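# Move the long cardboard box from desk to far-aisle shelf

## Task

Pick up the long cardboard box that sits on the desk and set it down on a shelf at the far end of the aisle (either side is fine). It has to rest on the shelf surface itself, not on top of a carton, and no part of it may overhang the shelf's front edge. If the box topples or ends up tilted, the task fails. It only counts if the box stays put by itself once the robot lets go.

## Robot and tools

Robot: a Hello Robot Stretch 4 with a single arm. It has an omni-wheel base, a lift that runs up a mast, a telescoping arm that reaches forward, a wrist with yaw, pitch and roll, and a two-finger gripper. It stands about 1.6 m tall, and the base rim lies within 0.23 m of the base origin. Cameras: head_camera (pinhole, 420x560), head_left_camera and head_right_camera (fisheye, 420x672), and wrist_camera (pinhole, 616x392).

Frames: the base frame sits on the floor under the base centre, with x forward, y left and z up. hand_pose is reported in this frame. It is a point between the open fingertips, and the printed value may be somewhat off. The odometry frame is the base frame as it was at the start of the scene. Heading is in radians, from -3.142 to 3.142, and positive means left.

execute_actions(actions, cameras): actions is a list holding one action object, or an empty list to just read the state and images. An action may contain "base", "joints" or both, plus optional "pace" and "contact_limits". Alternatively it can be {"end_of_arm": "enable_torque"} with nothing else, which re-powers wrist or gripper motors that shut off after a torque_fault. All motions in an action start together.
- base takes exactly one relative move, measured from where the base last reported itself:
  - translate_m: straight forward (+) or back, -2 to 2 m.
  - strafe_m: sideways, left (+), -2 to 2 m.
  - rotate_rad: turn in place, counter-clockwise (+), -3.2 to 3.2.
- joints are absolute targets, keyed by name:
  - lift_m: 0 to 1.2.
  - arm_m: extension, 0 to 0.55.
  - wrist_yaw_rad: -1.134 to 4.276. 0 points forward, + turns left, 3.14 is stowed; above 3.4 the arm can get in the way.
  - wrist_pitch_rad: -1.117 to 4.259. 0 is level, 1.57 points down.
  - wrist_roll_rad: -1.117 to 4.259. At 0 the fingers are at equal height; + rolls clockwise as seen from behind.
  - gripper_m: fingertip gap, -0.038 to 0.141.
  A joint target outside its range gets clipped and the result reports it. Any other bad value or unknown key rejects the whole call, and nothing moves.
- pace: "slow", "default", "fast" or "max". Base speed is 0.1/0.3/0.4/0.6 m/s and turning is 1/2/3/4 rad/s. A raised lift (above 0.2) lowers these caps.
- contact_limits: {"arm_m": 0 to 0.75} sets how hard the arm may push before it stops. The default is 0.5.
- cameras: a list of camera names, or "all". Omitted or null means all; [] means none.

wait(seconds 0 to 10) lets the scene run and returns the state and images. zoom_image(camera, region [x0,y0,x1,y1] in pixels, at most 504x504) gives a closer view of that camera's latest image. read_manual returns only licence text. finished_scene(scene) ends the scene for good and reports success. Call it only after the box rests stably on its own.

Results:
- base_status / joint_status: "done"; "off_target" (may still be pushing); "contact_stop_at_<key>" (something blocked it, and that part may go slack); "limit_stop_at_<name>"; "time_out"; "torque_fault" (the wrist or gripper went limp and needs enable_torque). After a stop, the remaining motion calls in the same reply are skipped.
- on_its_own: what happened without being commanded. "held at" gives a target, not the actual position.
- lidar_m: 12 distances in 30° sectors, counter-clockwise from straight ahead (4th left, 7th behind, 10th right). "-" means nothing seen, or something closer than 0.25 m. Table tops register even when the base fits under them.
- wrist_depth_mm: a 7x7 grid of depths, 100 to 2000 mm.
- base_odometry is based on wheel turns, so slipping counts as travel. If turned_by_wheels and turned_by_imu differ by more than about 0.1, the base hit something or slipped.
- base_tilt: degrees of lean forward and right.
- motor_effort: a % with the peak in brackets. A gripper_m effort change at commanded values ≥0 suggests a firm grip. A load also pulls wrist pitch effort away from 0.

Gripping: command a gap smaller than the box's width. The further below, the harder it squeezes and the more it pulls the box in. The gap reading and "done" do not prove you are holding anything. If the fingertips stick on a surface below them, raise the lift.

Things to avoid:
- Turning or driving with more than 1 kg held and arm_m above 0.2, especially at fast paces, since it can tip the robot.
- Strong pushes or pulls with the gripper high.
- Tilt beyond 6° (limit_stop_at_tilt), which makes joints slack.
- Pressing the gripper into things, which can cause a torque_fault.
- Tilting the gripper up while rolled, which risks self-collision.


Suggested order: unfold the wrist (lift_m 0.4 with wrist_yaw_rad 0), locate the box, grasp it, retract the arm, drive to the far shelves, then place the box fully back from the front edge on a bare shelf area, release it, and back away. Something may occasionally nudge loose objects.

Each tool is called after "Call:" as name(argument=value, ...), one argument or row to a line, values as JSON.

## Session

Call:
execute_actions(
  actions=[],
)

Scene clock: 0.00 s.
base_odometry: x=+0.000 y=+0.000 heading=+0.000 (m, m, rad; odometry frame)
turned_by_wheels: +0.000 (rad since the last result)
turned_by_imu: +0.000 (rad since the last result)
base_tilt: forward=-0.5 right=+1.3 (deg)
lidar_m: 1.69 1.79 2.35 1.46 1.53 2.08 2.02 0.85 0.72 0.61 0.62 1.76
base_status: not commanded
joint_positions: lift_m=+0.144 arm_m=+0.001 wrist_yaw_rad=+3.051 wrist_pitch_rad=-0.009 wrist_roll_rad=+0.002 gripper_m=+0.057
joint_status: not commanded
motor_effort: lift_m=+19 arm_m=+0 wrist_yaw_rad=-1 wrist_pitch_rad=-6 wrist_roll_rad=+0 gripper_m=-4 wheel_0=+0 wheel_1=+0 wheel_2=+0 (%)
hand_pose: x=-0.1071 y=+0.1130 z=+0.3248 quat_wxyz=(+0.045, +0.005, +0.001, +0.999) (m; base frame)
wrist_depth_mm: 117 135 - - - - - / 107 136 - - - - - / 112 137 - - - - - / 134 175 - - - - - / - - - 1921 1863 1863 1863 / 1118 1118 193 1098 195 1098 1060 / 788 723 768 - 759 715 741
pictures: head_camera, head_left_camera, head_right_camera, wrist_camera
Images, in order (width x height): head_camera 420x560, head_left_camera 420x672, head_right_camera 420x672, wrist_camera 616x392.

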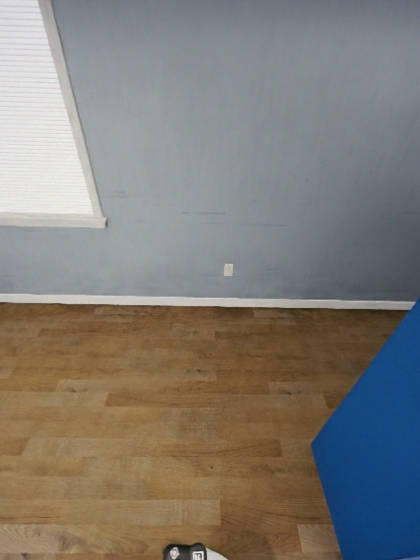

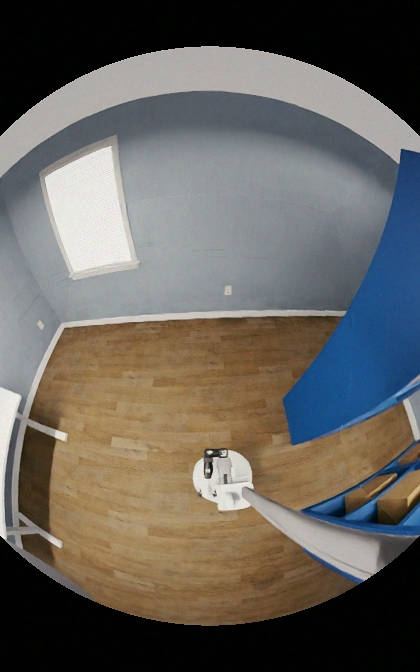

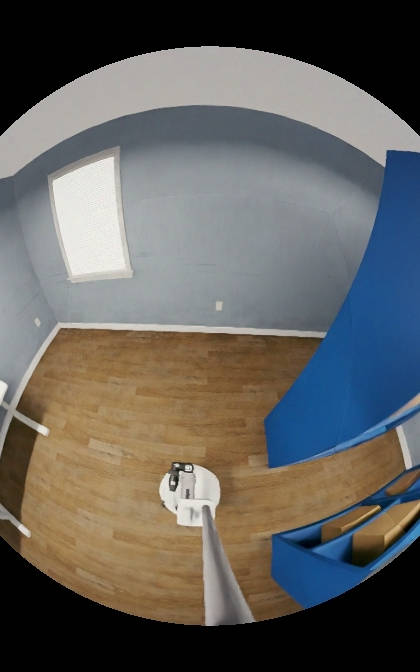

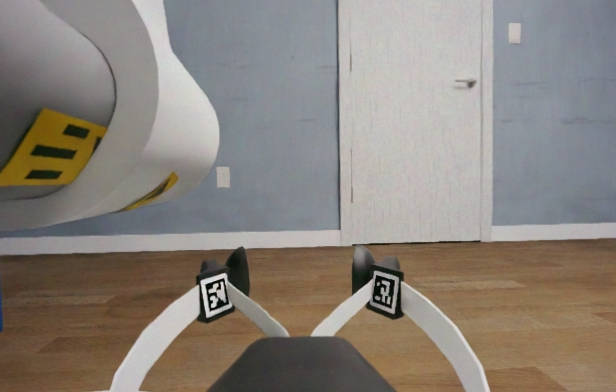

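Call:
execute_actions(
  actions=[
    {"base":{"rotate_rad":-1.6},"joints":{"lift_m":0.5}},
  ],
  cameras=["head_camera","head_left_camera"],
)

Call:
execute_actions(
  actions=[
    {"base":{"rotate_rad":3.17},"joints":{"lift_m":1.0,"wrist_yaw_rad":0,"wrist_pitch_rad":0.9,"gripper_m":0.12}},
  ],
  cameras=["head_camera"],
)

Scene clock: 6.33 s.
base_odometry: x=+0.000 y=+0.000 heading=-1.600 (m, m, rad; odometry frame)
turned_by_wheels: -1.600 (rad since the last result)
turned_by_imu: -1.595 (rad since the last result)
base_tilt: forward=-0.5 right=+1.3 (deg)
lidar_m: 0.69 0.62 0.82 1.72 1.79 2.40 1.46 1.51 2.08 1.99 0.88 0.73
base_status: done
joint_positions: lift_m=+0.500 arm_m=+0.001 wrist_yaw_rad=+3.051 wrist_pitch_rad=-0.009 wrist_roll_rad=+0.002 gripper_m=+0.057
joint_status: all done
motor_effort: lift_m=+23(24) arm_m=+0(0) wrist_yaw_rad=+0(1) wrist_pitch_rad=-6(7) wrist_roll_rad=+0(0) gripper_m=-5(4) wheel_0=+1(4) wheel_1=+1(5) wheel_2=+1(6) (%)
hand_pose: x=-0.1071 y=+0.1130 z=+0.6805 quat_wxyz=(+0.045, +0.005, +0.001, +0.999) (m; base frame)
wrist_depth_mm: 117 135 - - - - - / 107 136 - - - - - / 112 137 - - - - - / 134 175 - - - - - / - - - - - - - / - - 193 - 195 - 1863 / 1499 1430 1537 - 1464 1366 1397
pictures: head_camera, head_left_camera
Images, in order (width x height): head_camera 420x560, head_left_camera 420x672.

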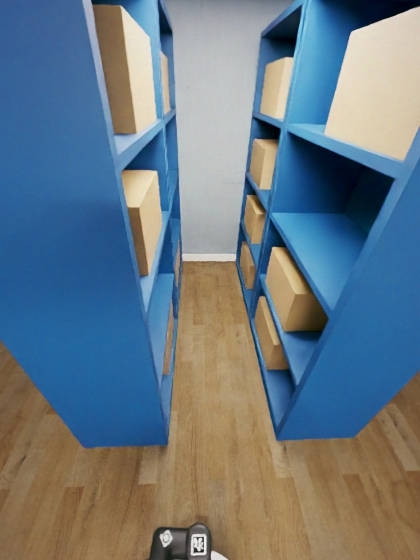

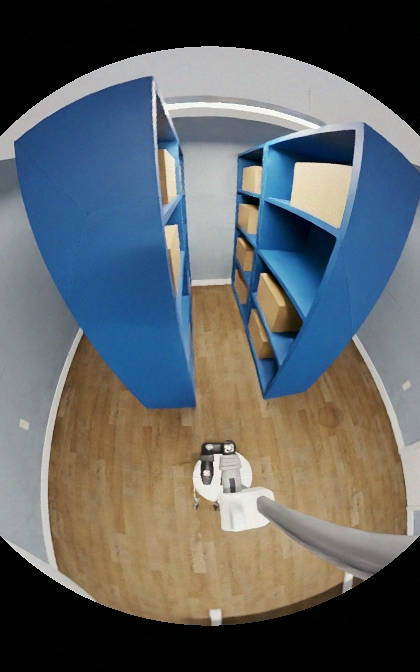

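Scene clock: 9.27 s.
base_odometry: x=+0.000 y=+0.000 heading=+1.570 (m, m, rad; odometry frame)
turned_by_wheels: +3.170 (rad since the last result)
turned_by_imu: +3.160 (rad since the last result)
base_tilt: forward=-0.5 right=+1.4 (deg)
lidar_m: 1.44 1.55 2.06 2.01 0.86 0.77 0.61 0.62 1.76 1.70 1.78 2.33
base_status: done
joint_positions: lift_m=+1.000 arm_m=+0.001 wrist_yaw_rad=+0.000 wrist_pitch_rad=+0.901 wrist_roll_rad=+0.002 gripper_m=+0.120
joint_status: all done
motor_effort: lift_m=+23(26) arm_m=+0(0) wrist_yaw_rad=-2(5) wrist_pitch_rad=-3(4) wrist_roll_rad=+0(0) gripper_m=-1(2) wheel_0=+0(5) wheel_1=+0(7) wheel_2=+1(8) (%)
hand_pose: x=+0.3515 y=-0.0873 z=+0.9517 quat_wxyz=(+0.900, +0.001, +0.436, +0.000) (m; base frame)
wrist_depth_mm: 1921 - - - - - - / 1756 1708 1756 1708 1756 1808 1756 / 1499 1576 1537 1576 1576 1618 1576 / 1397 1366 1397 1430 1397 1397 1397 / 1255 1281 1255 1229 1255 1281 1255 / 1160 1118 1138 1160 1118 1118 1138 / 1042 1042 1060 - 1060 1042 1060
pictures: head_camera
Images, in order (width x height): head_camera 420x560.

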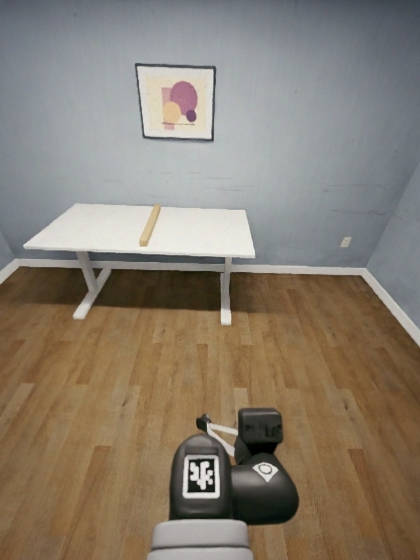

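Call:
execute_actions(
  actions=[
    {"base":{"translate_m":1.05},"pace":"fast"},
  ],
  cameras=[],
)

Call:
execute_actions(
  actions=[
    {"base":{"strafe_m":0.49},"joints":{"arm_m":0.2},"pace":"fast"},
  ],
  cameras=["head_camera","wrist_camera"],
)

Scene clock: 16.83 s.
base_odometry: x=+0.000 y=+1.050 heading=+1.570 (m, m, rad; odometry frame)
turned_by_wheels: +0.000 (rad since the last result)
turned_by_imu: -0.008 (rad since the last result)
base_tilt: forward=-0.4 right=+1.2 (deg)
lidar_m: 0.40 0.43 0.62 1.95 2.05 1.74 1.64 1.73 1.78 1.68 1.71 0.42
base_status: done
joint_positions: lift_m=+1.000 arm_m=+0.001 wrist_yaw_rad=+0.000 wrist_pitch_rad=+0.901 wrist_roll_rad=+0.002 gripper_m=+0.120
joint_status: not commanded
motor_effort: lift_m=+23(23) arm_m=+0(0) wrist_yaw_rad=-1(2) wrist_pitch_rad=-3(3) wrist_roll_rad=+0(0) gripper_m=+0(2) wheel_0=+1(4) wheel_1=+1(3) wheel_2=+1(10) (%)
hand_pose: x=+0.3515 y=-0.0874 z=+0.9517 quat_wxyz=(+0.900, +0.001, +0.435, -0.001) (m; base frame)
wrist_depth_mm: 723 778 768 768 768 1025 1025 / 640 668 668 668 676 1160 1182 / 585 591 597 597 597 1308 1336 / 530 530 535 535 539 559 1366 / 480 488 484 480 480 496 1255 / 1098 455 455 459 455 459 1160 / 1042 1060 1060 - 1078 1042 1078
pictures: none
No camera images: the call's "cameras" was empty. Leave "cameras" out to get every camera's image.

Scene clock: 19.50 s.
base_odometry: x=-0.490 y=+1.050 heading=+1.570 (m, m, rad; odometry frame)
turned_by_wheels: +0.000 (rad since the last result)
turned_by_imu: +0.000 (rad since the last result)
base_tilt: forward=-0.6 right=+1.4 (deg)
lidar_m: 0.42 0.46 0.64 1.45 1.53 2.18 1.66 1.77 2.30 2.16 0.58 0.44
base_status: done
joint_positions: lift_m=+1.000 arm_m=+0.199 wrist_yaw_rad=+0.000 wrist_pitch_rad=+0.901 wrist_roll_rad=+0.002 gripper_m=+0.120
joint_status: all done
motor_effort: lift_m=+23(23) arm_m=+5(8) wrist_yaw_rad=-1(1) wrist_pitch_rad=-3(4) wrist_roll_rad=-1(0) gripper_m=-2(1) wheel_0=+0(9) wheel_1=-1(6) wheel_2=+1(2) (%)
hand_pose: x=+0.5490 y=-0.0874 z=+0.9517 quat_wxyz=(+0.900, +0.001, +0.435, +0.000) (m; base frame)
wrist_depth_mm: 759 759 768 768 768 778 788 / 661 661 676 634 661 668 676 / 591 591 591 569 597 597 597 / 530 530 530 512 530 535 535 / 480 480 484 462 484 480 484 / 439 427 427 399 430 436 439 / 404 399 404 - 404 399 404
pictures: head_camera, wrist_camera
Images, in order (width x height): head_camera 420x560, wrist_camera 616x392.

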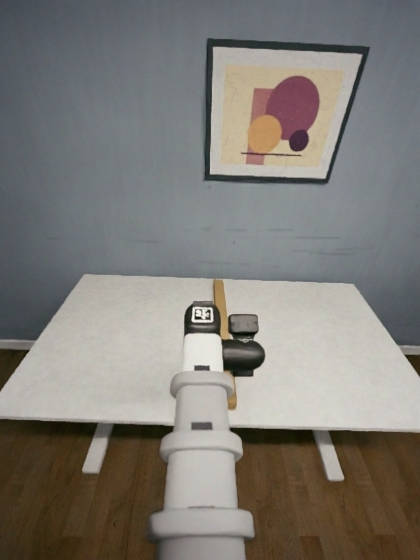

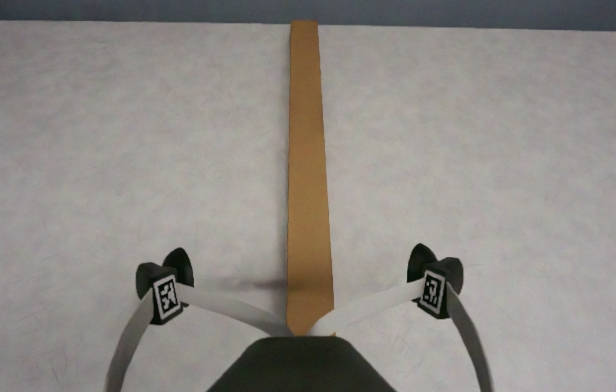

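Call:
execute_actions(
  actions=[
    {"joints":{"arm_m":0.405,"lift_m":0.81}},
  ],
  cameras=["wrist_camera"],
)

Call:
execute_actions(
  actions=[
    {"joints":{"gripper_m":0.0}},
  ],
  cameras=[],
)

Call:
execute_actions(
  actions=[
    {"base":{"translate_m":-0.5},"joints":{"lift_m":1.09,"arm_m":0.01}},
  ],
  cameras=["wrist_camera"],
)

Call:
execute_actions(
  actions=[
    {"base":{"rotate_rad":3.17},"pace":"slow"},
  ],
  cameras=[],
)

Call:
execute_actions(
  actions=[
    {"base":{"strafe_m":0.35}},
  ],
  cameras=["head_camera","wrist_camera"],
)

Scene clock: 25.53 s.
base_odometry: x=-0.490 y=+1.050 heading=+1.570 (m, m, rad; odometry frame)
turned_by_wheels: +0.000 (rad since the last result)
turned_by_imu: +0.000 (rad since the last result)
base_tilt: forward=-0.6 right=+1.4 (deg)
lidar_m: 0.41 0.46 0.64 1.46 1.55 2.21 1.67 1.77 2.28 2.17 0.59 0.43
base_status: not commanded
joint_positions: lift_m=+0.810 arm_m=+0.404 wrist_yaw_rad=+0.000 wrist_pitch_rad=+0.901 wrist_roll_rad=+0.002 gripper_m=+0.120
joint_status: all done
motor_effort: lift_m=+15(23) arm_m=+5(5) wrist_yaw_rad=-1(1) wrist_pitch_rad=-4(4) wrist_roll_rad=+0(1) gripper_m=-1(2) wheel_0=+0(0) wheel_1=-1(1) wheel_2=+1(1) (%)
hand_pose: x=+0.7540 y=-0.0874 z=+0.7624 quat_wxyz=(+0.900, +0.001, +0.436, +0.000) (m; base frame)
wrist_depth_mm: 439 436 439 362 439 439 439 / 377 377 379 312 382 382 382 / 338 334 338 276 336 338 336 / 303 301 301 242 303 303 303 / 272 272 273 219 274 274 274 / 250 241 241 200 242 247 251 / 229 227 230 - 230 228 231
pictures: wrist_camera
Images, in order (width x height): wrist_camera 616x392.

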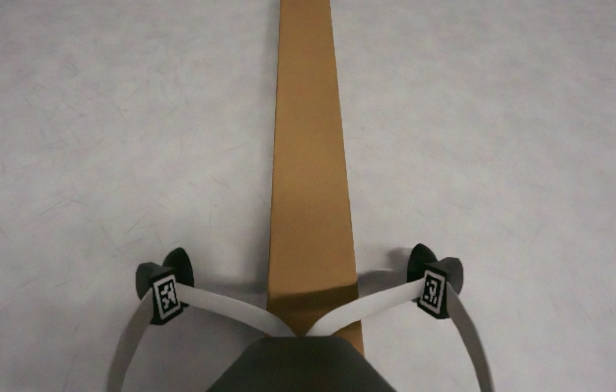

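Scene clock: 27.60 s.
base_odometry: x=-0.490 y=+1.050 heading=+1.570 (m, m, rad; odometry frame)
turned_by_wheels: +0.000 (rad since the last result)
turned_by_imu: +0.000 (rad since the last result)
base_tilt: forward=-0.5 right=+1.3 (deg)
lidar_m: 0.42 0.45 0.65 1.46 1.54 2.19 1.66 1.77 2.31 2.18 0.59 0.44
base_status: not commanded
joint_positions: lift_m=+0.810 arm_m=+0.404 wrist_yaw_rad=+0.000 wrist_pitch_rad=+0.901 wrist_roll_rad=+0.002 gripper_m=+0.001
joint_status: all done
motor_effort: lift_m=+15(15) arm_m=+5(5) wrist_yaw_rad=-1(1) wrist_pitch_rad=-4(4) wrist_roll_rad=+1(0) gripper_m=-23(23) wheel_0=+0(0) wheel_1=-1(1) wheel_2=+1(1) (%)
hand_pose: x=+0.7540 y=-0.0874 z=+0.7623 quat_wxyz=(+0.900, +0.001, +0.436, +0.000) (m; base frame)
wrist_depth_mm: 436 439 436 353 439 442 439 / 377 379 379 294 382 379 379 / 336 336 336 255 338 336 336 / 301 300 301 228 301 301 303 / 273 273 273 206 273 274 274 / 250 245 185 189 183 251 251 / 229 226 230 - 231 226 231
pictures: none
No camera images: the call's "cameras" was empty. Leave "cameras" out to get every camera's image.

Scene clock: 30.73 s.
base_odometry: x=-0.490 y=+0.550 heading=+1.570 (m, m, rad; odometry frame)
turned_by_wheels: +0.000 (rad since the last result)
turned_by_imu: +0.003 (rad since the last result)
base_tilt: forward=-0.5 right=+1.3 (deg)
lidar_m: 0.44 0.98 1.55 1.46 1.57 1.20 1.16 1.33 2.29 2.18 2.27 0.94
base_status: done
joint_positions: lift_m=+1.090 arm_m=+0.011 wrist_yaw_rad=+0.000 wrist_pitch_rad=+0.902 wrist_roll_rad=+0.002 gripper_m=+0.001
joint_status: all done
motor_effort: lift_m=+23(24) arm_m=-5(3) wrist_yaw_rad=+0(1) wrist_pitch_rad=-5(5) wrist_roll_rad=+0(0) gripper_m=-22(24) wheel_0=-1(5) wheel_1=+0(6) wheel_2=-1(8) (%)
hand_pose: x=+0.3607 y=-0.0874 z=+1.0415 quat_wxyz=(+0.900, +0.001, +0.436, -0.001) (m; base frame)
wrist_depth_mm: 904 931 917 355 917 931 931 / 831 842 854 296 842 831 820 / 1661 1618 1661 254 1618 1618 1661 / 1499 1499 1499 228 1499 1499 1537 / 1366 1366 1336 206 1336 1366 1366 / 1255 1182 185 188 183 1229 1255 / 1138 1118 1138 - 1138 1118 1138
pictures: wrist_camera
Images, in order (width x height): wrist_camera 616x392.

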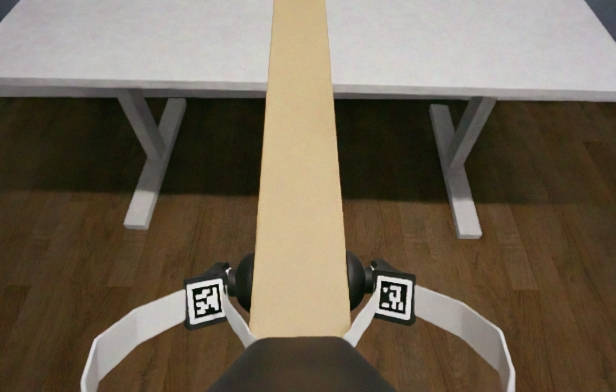

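Scene clock: 35.20 s.
base_odometry: x=-0.490 y=+0.550 heading=-1.543 (m, m, rad; odometry frame)
turned_by_wheels: +3.170 (rad since the last result)
turned_by_imu: +3.160 (rad since the last result)
base_tilt: forward=-0.5 right=+1.3 (deg)
lidar_m: 0.44 1.32 2.27 2.22 2.32 0.96 0.94 1.00 1.53 1.46 1.59 1.16
base_status: done
joint_positions: lift_m=+1.090 arm_m=+0.011 wrist_yaw_rad=+0.000 wrist_pitch_rad=+0.902 wrist_roll_rad=+0.002 gripper_m=+0.001
joint_status: not commanded
motor_effort: lift_m=+23(24) arm_m=-5(6) wrist_yaw_rad=+0(0) wrist_pitch_rad=-5(5) wrist_roll_rad=+0(0) gripper_m=-25(21) wheel_0=+0(5) wheel_1=+0(6) wheel_2=+1(5) (%)
hand_pose: x=+0.3608 y=-0.0874 z=+1.0415 quat_wxyz=(+0.900, +0.001, +0.436, -0.001) (m; base frame)
wrist_depth_mm: 1042 1537 - 353 917 - - / 1138 1618 1863 296 1060 1863 1863 / 1336 1537 1618 255 1229 1661 1661 / 1464 1464 1499 228 1430 1499 1464 / 1336 1336 1336 207 1366 1366 1366 / 1255 1229 185 189 183 1229 1229 / 1138 1118 1160 - 1138 1118 1138
pictures: none
No camera images: the call's "cameras" was empty. Leave "cameras" out to get every camera's image.

Scene clock: 37.70 s.
base_odometry: x=-0.140 y=+0.560 heading=-1.543 (m, m, rad; odometry frame)
turned_by_wheels: +0.000 (rad since the last result)
turned_by_imu: +0.001 (rad since the last result)
base_tilt: forward=-0.5 right=+1.5 (deg)
lidar_m: 0.43 1.22 1.92 1.86 1.98 0.94 0.90 0.95 1.88 1.82 1.97 1.20
base_status: done
joint_positions: lift_m=+1.090 arm_m=+0.011 wrist_yaw_rad=+0.000 wrist_pitch_rad=+0.902 wrist_roll_rad=+0.002 gripper_m=+0.001
joint_status: not commanded
motor_effort: lift_m=+23(23) arm_m=-5(5) wrist_yaw_rad=+0(0) wrist_pitch_rad=-6(6) wrist_roll_rad=+0(1) gripper_m=-21(24) wheel_0=+1(7) wheel_1=-2(11) wheel_2=+1(2) (%)
hand_pose: x=+0.3608 y=-0.0874 z=+1.0416 quat_wxyz=(+0.900, +0.001, +0.436, -0.001) (m; base frame)
wrist_depth_mm: 991 991 1499 355 1255 946 931 / 1808 1138 1618 296 1205 1060 1808 / 1661 1366 1537 254 1336 1255 1618 / 1464 1464 1464 228 1499 1464 1499 / 1366 1336 1366 206 1366 1336 1336 / 1229 1205 185 189 183 1229 1229 / 1160 1138 1138 - 1138 1118 1160
pictures: head_camera, wrist_camera
Images, in order (width x height): head_camera 420x560, wrist_camera 616x392.

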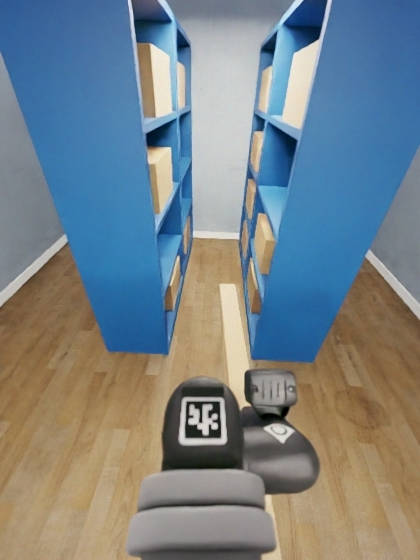

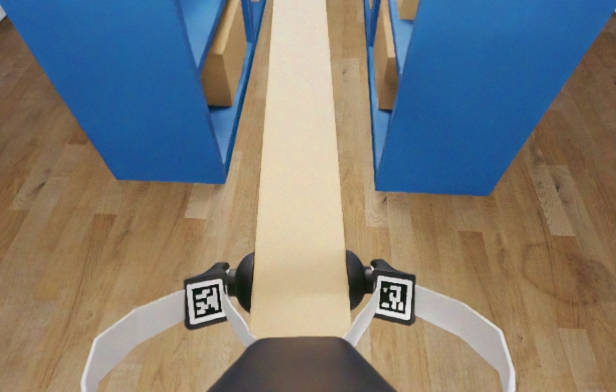

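Call:
execute_actions(
  actions=[
    {"base":{"rotate_rad":-0.055}},
  ],
  cameras=[],
)

Call:
execute_actions(
  actions=[
    {"base":{"translate_m":0.9}},
  ],
  cameras=["head_camera","head_left_camera","head_right_camera"],
)

Scene clock: 41.63 s.
base_odometry: x=-0.140 y=+0.560 heading=-1.598 (m, m, rad; odometry frame)
turned_by_wheels: -0.055 (rad since the last result)
turned_by_imu: -0.055 (rad since the last result)
base_tilt: forward=-0.5 right=+1.5 (deg)
lidar_m: 0.45 1.18 1.94 1.85 1.94 0.96 0.90 0.95 1.32 1.80 1.93 1.21
base_status: done
joint_positions: lift_m=+1.090 arm_m=+0.011 wrist_yaw_rad=+0.000 wrist_pitch_rad=+0.902 wrist_roll_rad=+0.002 gripper_m=+0.001
joint_status: not commanded
motor_effort: lift_m=+23(23) arm_m=-5(5) wrist_yaw_rad=+0(0) wrist_pitch_rad=-5(5) wrist_roll_rad=+0(1) gripper_m=-21(22) wheel_0=+0(4) wheel_1=+1(7) wheel_2=+1(3) (%)
hand_pose: x=+0.3608 y=-0.0874 z=+1.0416 quat_wxyz=(+0.900, +0.001, +0.436, -0.001) (m; base frame)
wrist_depth_mm: 976 991 1756 353 1025 976 - / 1098 1118 1808 296 1138 1118 1863 / 1618 1281 1708 254 1308 1366 1661 / 1499 1464 1499 227 1464 1499 1464 / 1336 1366 1366 206 1366 1336 1366 / 1229 1205 185 188 184 1255 1229 / 1118 1118 1160 - 1138 1138 1138
pictures: none
No camera images: the call's "cameras" was empty. Leave "cameras" out to get every camera's image.

Scene clock: 46.13 s.
base_odometry: x=-0.164 y=-0.340 heading=-1.598 (m, m, rad; odometry frame)
turned_by_wheels: +0.000 (rad since the last result)
turned_by_imu: -0.007 (rad since the last result)
base_tilt: forward=-0.5 right=+1.4 (deg)
lidar_m: 0.45 0.41 0.40 1.86 1.96 2.63 1.81 1.88 1.93 1.84 0.37 0.41
base_status: done
joint_positions: lift_m=+1.090 arm_m=+0.011 wrist_yaw_rad=+0.000 wrist_pitch_rad=+0.902 wrist_roll_rad=+0.002 gripper_m=+0.001
joint_status: not commanded
motor_effort: lift_m=+23(23) arm_m=-5(6) wrist_yaw_rad=+0(0) wrist_pitch_rad=-5(5) wrist_roll_rad=+0(0) gripper_m=-21(23) wheel_0=+1(5) wheel_1=+0(7) wheel_2=+1(8) (%)
hand_pose: x=+0.3607 y=-0.0874 z=+1.0416 quat_wxyz=(+0.900, +0.001, +0.436, -0.001) (m; base frame)
wrist_depth_mm: 917 960 1808 353 946 480 462 / 1025 1042 1708 296 960 640 399 / 960 976 1661 254 960 597 351 / 854 891 1464 228 878 627 329 / 788 946 1336 206 788 759 317 / 715 723 185 188 183 715 707 / 661 1060 1160 - 1060 647 661
pictures: head_camera, head_left_camera, head_right_camera
Images, in order (width x height): head_camera 420x560, head_left_camera 420x672, head_right_camera 420x672.

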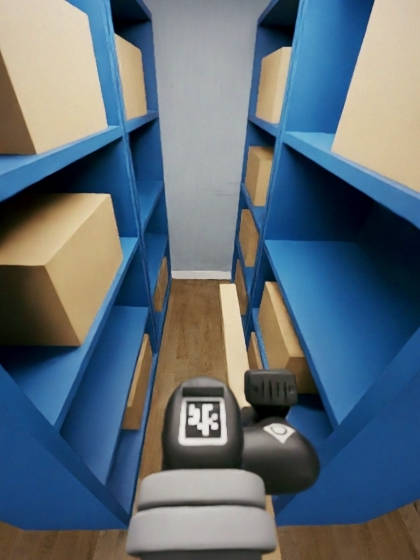

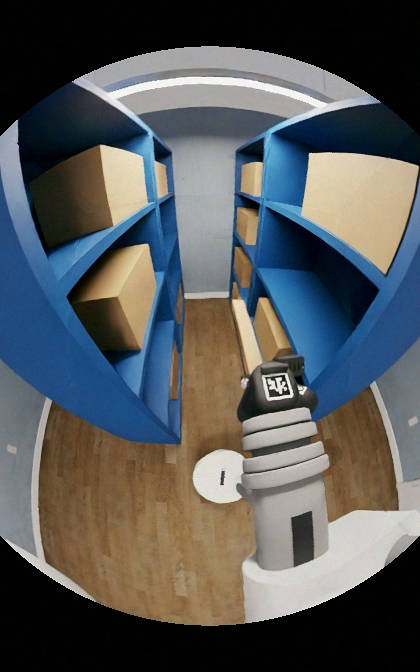

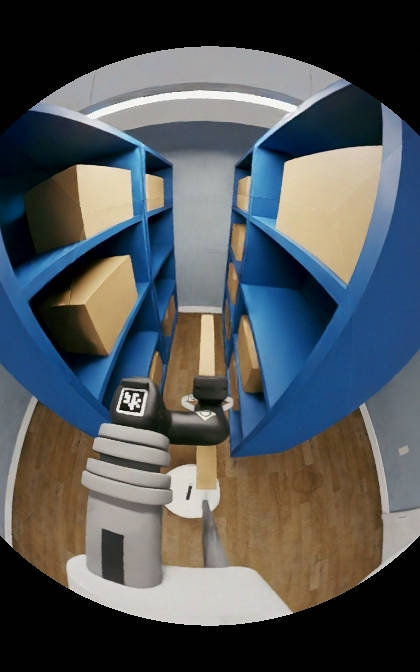

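Call:
execute_actions(
  actions=[
    {"base":{"rotate_rad":0.035}},
  ],
  cameras=[],
)

Call:
execute_actions(
  actions=[
    {"base":{"translate_m":0.65}},
  ],
  cameras=["head_camera"],
)

Scene clock: 51.37 s.
base_odometry: x=-0.164 y=-0.340 heading=-1.563 (m, m, rad; odometry frame)
turned_by_wheels: +0.035 (rad since the last result)
turned_by_imu: +0.035 (rad since the last result)
base_tilt: forward=-0.5 right=+1.3 (deg)
lidar_m: 0.44 0.41 0.39 1.85 1.99 1.89 1.82 1.88 1.91 1.85 0.38 0.42
base_status: done
joint_positions: lift_m=+1.090 arm_m=+0.011 wrist_yaw_rad=+0.000 wrist_pitch_rad=+0.902 wrist_roll_rad=+0.002 gripper_m=+0.001
joint_status: not commanded
motor_effort: lift_m=+23(23) arm_m=-5(5) wrist_yaw_rad=+0(0) wrist_pitch_rad=-6(6) wrist_roll_rad=+0(1) gripper_m=-20(21) wheel_0=-2(2) wheel_1=+1(3) wheel_2=+0(3) (%)
hand_pose: x=+0.3607 y=-0.0874 z=+1.0416 quat_wxyz=(+0.900, +0.001, +0.436, -0.001) (m; base frame)
wrist_depth_mm: 931 946 1537 355 1255 504 455 / 1042 1042 1576 297 1078 668 399 / 960 960 1576 254 1160 621 359 / 854 878 1430 228 1078 621 340 / 768 809 1255 206 809 768 707 / 715 715 185 189 184 723 715 / 654 1042 1138 - 1078 654 668
pictures: none
No camera images: the call's "cameras" was empty. Leave "cameras" out to get every camera's image.

Scene clock: 55.03 s.
base_odometry: x=-0.159 y=-0.990 heading=-1.563 (m, m, rad; odometry frame)
turned_by_wheels: +0.000 (rad since the last result)
turned_by_imu: -0.006 (rad since the last result)
base_tilt: forward=-0.5 right=+1.3 (deg)
lidar_m: 0.43 0.36 0.29 0.28 0.30 0.42 3.30 0.43 0.32 0.28 0.30 0.45
base_status: done
joint_positions: lift_m=+1.090 arm_m=+0.011 wrist_yaw_rad=+0.000 wrist_pitch_rad=+0.902 wrist_roll_rad=+0.002 gripper_m=+0.001
joint_status: not commanded
motor_effort: lift_m=+23(23) arm_m=-5(5) wrist_yaw_rad=+0(0) wrist_pitch_rad=-6(6) wrist_roll_rad=+1(1) gripper_m=-23(24) wheel_0=-1(3) wheel_1=+0(2) wheel_2=-1(9) (%)
hand_pose: x=+0.3607 y=-0.0874 z=+1.0416 quat_wxyz=(+0.900, +0.001, +0.436, -0.001) (m; base frame)
wrist_depth_mm: 530 1182 1281 353 1205 732 449 / 1042 1098 1430 296 1138 798 373 / 931 960 1499 255 1205 891 370 / 535 878 1499 228 1138 535 402 / 569 798 1308 206 1229 564 504 / 683 691 185 189 183 603 603 / 661 831 1138 - 960 539 421
pictures: head_camera
Images, in order (width x height): head_camera 420x560.

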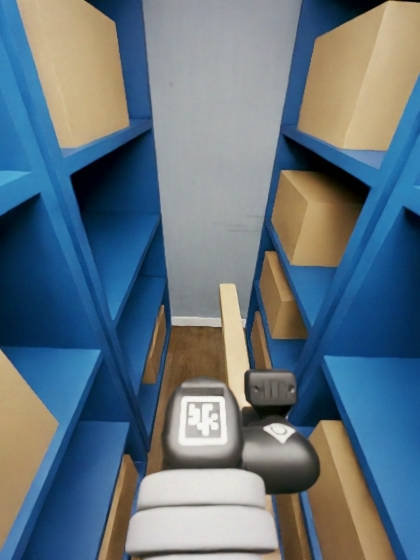

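Call:
execute_actions(
  actions=[
    {"base":{"translate_m":0.62},"joints":{"arm_m":0.05}},
  ],
  cameras=[],
)

Call:
execute_actions(
  actions=[
    {"base":{"rotate_rad":0.5},"joints":{"wrist_yaw_rad":-0.5,"arm_m":0.07}},
  ],
  cameras=[],
)

Call:
execute_actions(
  actions=[
    {"base":{"rotate_rad":0.58},"joints":{"wrist_yaw_rad":-1.1,"arm_m":0.15}},
  ],
)

Scene clock: 62.00 s.
base_odometry: x=-0.154 y=-1.610 heading=-1.563 (m, m, rad; odometry frame)
turned_by_wheels: +0.000 (rad since the last result)
turned_by_imu: -0.005 (rad since the last result)
base_tilt: forward=-0.5 right=+1.3 (deg)
lidar_m: 0.26 0.36 0.27 0.25 0.27 0.41 - 0.46 0.33 0.30 0.34 0.26
base_status: done
joint_positions: lift_m=+1.090 arm_m=+0.049 wrist_yaw_rad=+0.000 wrist_pitch_rad=+0.902 wrist_roll_rad=+0.002 gripper_m=+0.001
joint_status: all done
motor_effort: lift_m=+23(23) arm_m=+5(7) wrist_yaw_rad=+0(0) wrist_pitch_rad=-6(5) wrist_roll_rad=+0(0) gripper_m=-22(24) wheel_0=+0(4) wheel_1=+0(3) wheel_2=+2(10) (%)
hand_pose: x=+0.3988 y=-0.0874 z=+1.0416 quat_wxyz=(+0.900, +0.001, +0.436, -0.001) (m; base frame)
wrist_depth_mm: 496 603 603 351 603 564 424 / 634 676 683 296 683 640 402 / 759 768 820 255 798 683 392 / 842 866 976 228 917 597 544 / 778 809 1138 206 1042 597 488 / 715 715 185 189 183 521 459 / 654 831 1118 - 1025 569 427
pictures: none
No camera images: the call's "cameras" was empty. Leave "cameras" out to get every camera's image.

Scene clock: 63.50 s.
base_odometry: x=-0.154 y=-1.610 heading=-1.063 (m, m, rad; odometry frame)
turned_by_wheels: +0.500 (rad since the last result)
turned_by_imu: +0.498 (rad since the last result)
base_tilt: forward=-0.6 right=+1.3 (deg)
lidar_m: 0.35 0.25 0.25 0.25 0.39 3.10 0.49 0.32 0.30 0.33 0.45 0.29
base_status: done
joint_positions: lift_m=+1.090 arm_m=+0.069 wrist_yaw_rad=-0.500 wrist_pitch_rad=+0.902 wrist_roll_rad=+0.002 gripper_m=+0.001
joint_status: all done
motor_effort: lift_m=+23(23) arm_m=+6(6) wrist_yaw_rad=-2(7) wrist_pitch_rad=-5(5) wrist_roll_rad=+0(0) gripper_m=-22(22) wheel_0=-2(5) wheel_1=+0(4) wheel_2=+0(6) (%)
hand_pose: x=+0.3551 y=-0.1624 z=+1.0416 quat_wxyz=(+0.872, +0.109, +0.422, -0.223) (m; base frame)
wrist_depth_mm: 455 488 615 355 609 603 574 / 394 634 707 296 691 699 627 / 357 759 798 254 809 778 615 / 334 854 917 228 991 866 580 / 759 778 788 206 1182 809 574 / 715 707 185 189 185 707 569 / 654 647 866 - 1138 820 564
pictures: none
No camera images: the call's "cameras" was empty. Leave "cameras" out to get every camera's image.

Scene clock: 65.10 s.
base_odometry: x=-0.154 y=-1.610 heading=-0.483 (m, m, rad; odometry frame)
turned_by_wheels: +0.580 (rad since the last result)
turned_by_imu: +0.578 (rad since the last result)
base_tilt: forward=-0.4 right=+1.4 (deg)
lidar_m: 0.25 0.25 0.27 0.41 3.09 0.47 0.34 0.31 0.34 0.50 0.57 0.27
base_status: done
joint_positions: lift_m=+1.090 arm_m=+0.149 wrist_yaw_rad=-1.100 wrist_pitch_rad=+0.902 wrist_roll_rad=+0.002 gripper_m=+0.001
joint_status: all done
motor_effort: lift_m=+22(23) arm_m=+5(7) wrist_yaw_rad=-2(6) wrist_pitch_rad=-5(5) wrist_roll_rad=+0(0) gripper_m=-21(24) wheel_0=-1(4) wheel_1=-1(4) wheel_2=-1(5) (%)
hand_pose: x=+0.3233 y=-0.1991 z=+1.0416 quat_wxyz=(+0.767, +0.229, +0.371, -0.471) (m; base frame)
wrist_depth_mm: 452 455 452 353 676 676 676 / 392 392 404 296 778 778 759 / 347 347 366 254 904 904 820 / 312 314 325 228 1098 1042 798 / 283 283 285 206 1308 1205 788 / 258 255 185 189 184 1008 878 / 237 236 250 - 1138 1078 842
pictures: head_camera, head_left_camera, head_right_camera, wrist_camera
Images, in order (width x height): head_camera 420x560, head_left_camera 420x672, head_right_camera 420x672, wrist_camera 616x392.

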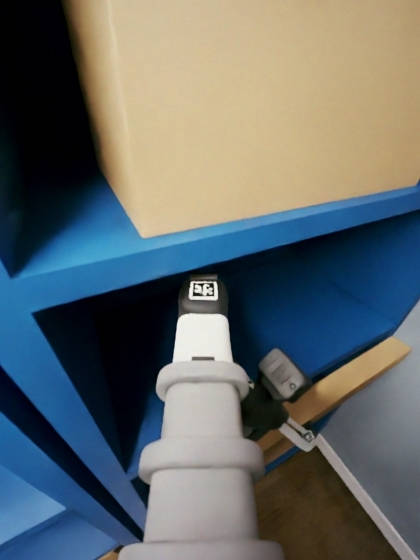

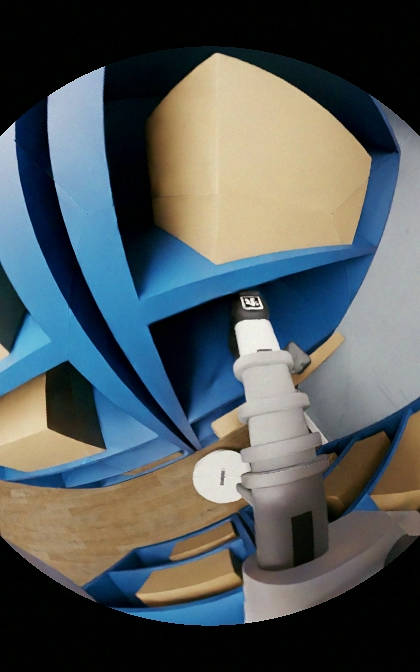

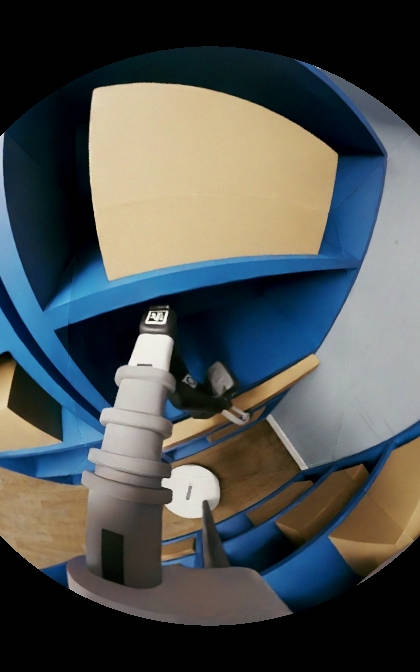

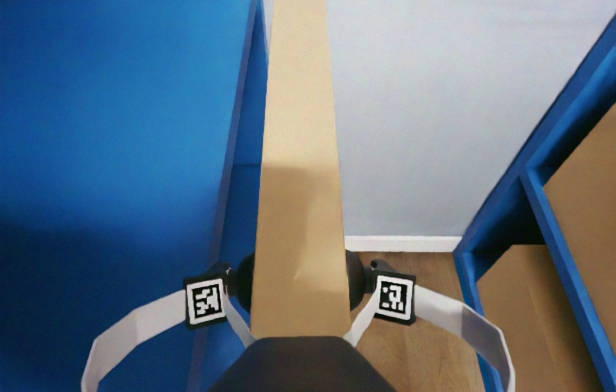

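Call:
execute_actions(
  actions=[
    {"joints":{"arm_m":0.32},"contact_limits":{"arm_m":0.2}},
  ],
  cameras=[],
)

Call:
execute_actions(
  actions=[
    {"joints":{"lift_m":1.077}},
  ],
  cameras=[],
)

Call:
execute_actions(
  actions=[
    {"joints":{"gripper_m":0.1}},
  ],
  cameras=[],
)

Call:
execute_actions(
  actions=[
    {"joints":{"wrist_pitch_rad":0.5}},
  ],
)

Scene clock: 70.77 s.
base_odometry: x=-0.154 y=-1.610 heading=-0.483 (m, m, rad; odometry frame)
turned_by_wheels: +0.000 (rad since the last result)
turned_by_imu: +0.000 (rad since the last result)
base_tilt: forward=-0.4 right=+1.4 (deg)
lidar_m: 0.25 0.25 0.26 0.42 3.10 0.45 0.34 0.31 0.34 0.48 0.82 0.34
base_status: not commanded
joint_positions: lift_m=+1.090 arm_m=+0.319 wrist_yaw_rad=-1.100 wrist_pitch_rad=+0.902 wrist_roll_rad=+0.002 gripper_m=+0.001
joint_status: all done
motor_effort: lift_m=+22(23) arm_m=+6(6) wrist_yaw_rad=-1(1) wrist_pitch_rad=-5(6) wrist_roll_rad=+0(0) gripper_m=-23(25) wheel_0=-1(1) wheel_1=-2(1) wheel_2=-1(1) (%)
contact_limits: arm_m 0.2
hand_pose: x=+0.4932 y=-0.1991 z=+1.0416 quat_wxyz=(+0.767, +0.229, +0.371, -0.471) (m; base frame)
wrist_depth_mm: 452 449 452 353 580 603 603 / 392 392 394 297 668 691 691 / 347 347 347 254 759 809 820 / 312 310 312 228 327 991 931 / 282 283 283 206 290 1205 1118 / 258 255 185 188 185 1205 991 / 238 235 238 - 244 1118 1025
pictures: none
No camera images: the call's "cameras" was empty. Leave "cameras" out to get every camera's image.

Scene clock: 71.47 s.
base_odometry: x=-0.154 y=-1.610 heading=-0.483 (m, m, rad; odometry frame)
turned_by_wheels: +0.000 (rad since the last result)
turned_by_imu: +0.000 (rad since the last result)
base_tilt: forward=-0.4 right=+1.3 (deg)
lidar_m: 0.25 0.25 0.27 0.41 3.09 0.45 0.35 0.31 0.31 0.50 0.84 0.34
base_status: not commanded
joint_positions: lift_m=+1.077 arm_m=+0.319 wrist_yaw_rad=-1.100 wrist_pitch_rad=+0.902 wrist_roll_rad=+0.002 gripper_m=+0.001
joint_status: all done
motor_effort: lift_m=+15(22) arm_m=+6(6) wrist_yaw_rad=-1(1) wrist_pitch_rad=-5(5) wrist_roll_rad=+0(0) gripper_m=-22(23) wheel_0=-1(1) wheel_1=-1(1) wheel_2=-1(1) (%)
hand_pose: x=+0.4932 y=-0.1991 z=+1.0292 quat_wxyz=(+0.767, +0.229, +0.371, -0.471) (m; base frame)
wrist_depth_mm: 430 430 433 353 585 597 603 / 373 373 375 294 647 691 683 / 330 330 330 254 349 798 809 / 296 297 298 229 312 976 931 / 270 270 270 206 277 1229 1138 / 247 241 185 188 184 1182 1008 / 227 223 228 - 229 1098 1008
pictures: none
No camera images: the call's "cameras" was empty. Leave "cameras" out to get every camera's image.

Scene clock: 73.27 s.
base_odometry: x=-0.154 y=-1.610 heading=-0.483 (m, m, rad; odometry frame)
turned_by_wheels: +0.000 (rad since the last result)
turned_by_imu: +0.000 (rad since the last result)
base_tilt: forward=-0.5 right=+1.4 (deg)
lidar_m: 0.25 0.25 0.26 0.38 3.09 0.48 0.34 0.31 0.33 0.49 0.83 0.32
base_status: not commanded
joint_positions: lift_m=+1.077 arm_m=+0.319 wrist_yaw_rad=-1.100 wrist_pitch_rad=+0.901 wrist_roll_rad=+0.002 gripper_m=+0.100
joint_status: all done
motor_effort: lift_m=+15(15) arm_m=+6(5) wrist_yaw_rad=-1(1) wrist_pitch_rad=-3(5) wrist_roll_rad=+0(0) gripper_m=-3(22) wheel_0=-1(1) wheel_1=-1(1) wheel_2=-1(1) (%)
hand_pose: x=+0.4932 y=-0.1992 z=+1.0294 quat_wxyz=(+0.767, +0.229, +0.371, -0.471) (m; base frame)
wrist_depth_mm: 430 430 433 368 591 597 597 / 375 377 375 309 654 691 691 / 329 330 334 266 759 798 809 / 297 297 298 238 310 976 931 / 270 270 270 216 271 1205 1098 / 246 243 204 197 240 1229 1008 / 227 224 227 - 228 1118 1008
pictures: none
No camera images: the call's "cameras" was empty. Leave "cameras" out to get every camera's image.

Scene clock: 74.07 s.
base_odometry: x=-0.154 y=-1.610 heading=-0.483 (m, m, rad; odometry frame)
turned_by_wheels: +0.000 (rad since the last result)
turned_by_imu: +0.000 (rad since the last result)
base_tilt: forward=-0.5 right=+1.5 (deg)
lidar_m: 0.25 0.25 0.28 0.40 3.09 0.47 0.34 0.31 0.33 0.50 0.82 0.34
base_status: not commanded
joint_positions: lift_m=+1.077 arm_m=+0.319 wrist_yaw_rad=-1.100 wrist_pitch_rad=+0.502 wrist_roll_rad=+0.002 gripper_m=+0.100
joint_status: all done
motor_effort: lift_m=+15(15) arm_m=+5(6) wrist_yaw_rad=+0(1) wrist_pitch_rad=-7(10) wrist_roll_rad=+0(0) gripper_m=-2(1) wheel_0=-1(1) wheel_1=-1(1) wheel_2=-1(1) (%)
hand_pose: x=+0.5267 y=-0.2650 z=+1.1166 quat_wxyz=(+0.826, +0.131, +0.211, -0.507) (m; base frame)
wrist_depth_mm: 477 469 473 473 517 525 521 / 504 512 512 512 564 559 559 / 530 559 554 554 609 603 609 / 496 521 521 473 654 661 661 / 424 424 424 377 439 723 732 / 355 345 336 293 334 809 809 / 307 298 307 - 324 904 904
pictures: head_camera, head_left_camera, head_right_camera, wrist_camera
Images, in order (width x height): head_camera 420x560, head_left_camera 420x672, head_right_camera 420x672, wrist_camera 616x392.

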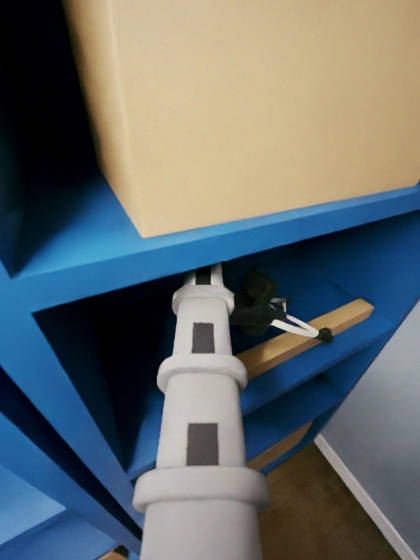

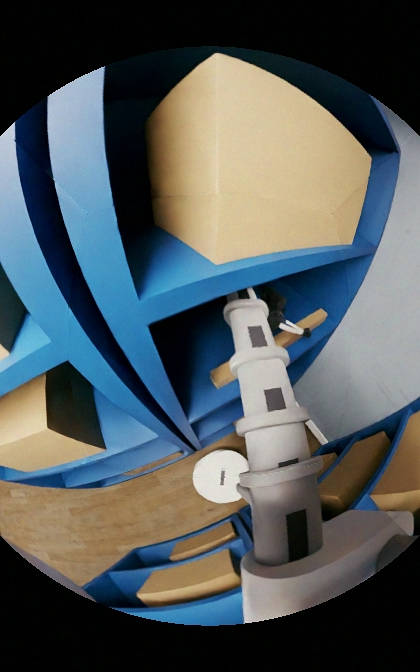

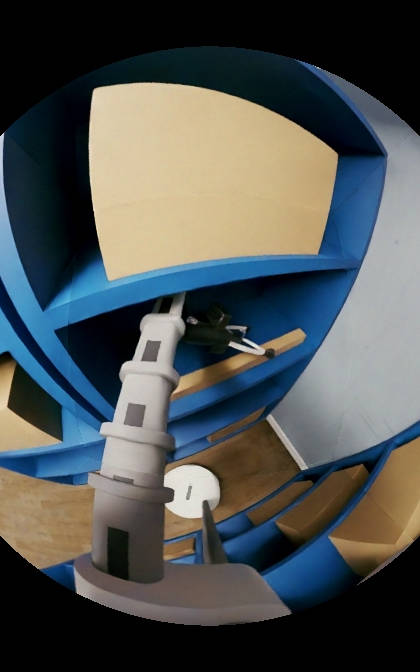

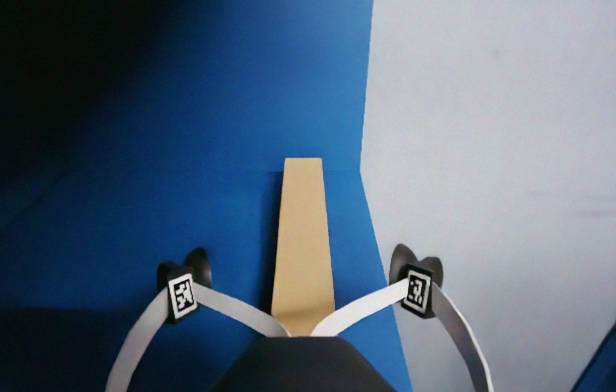

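Call:
finished_scene(
  scene=2,
)

The scene is finished: the task was done.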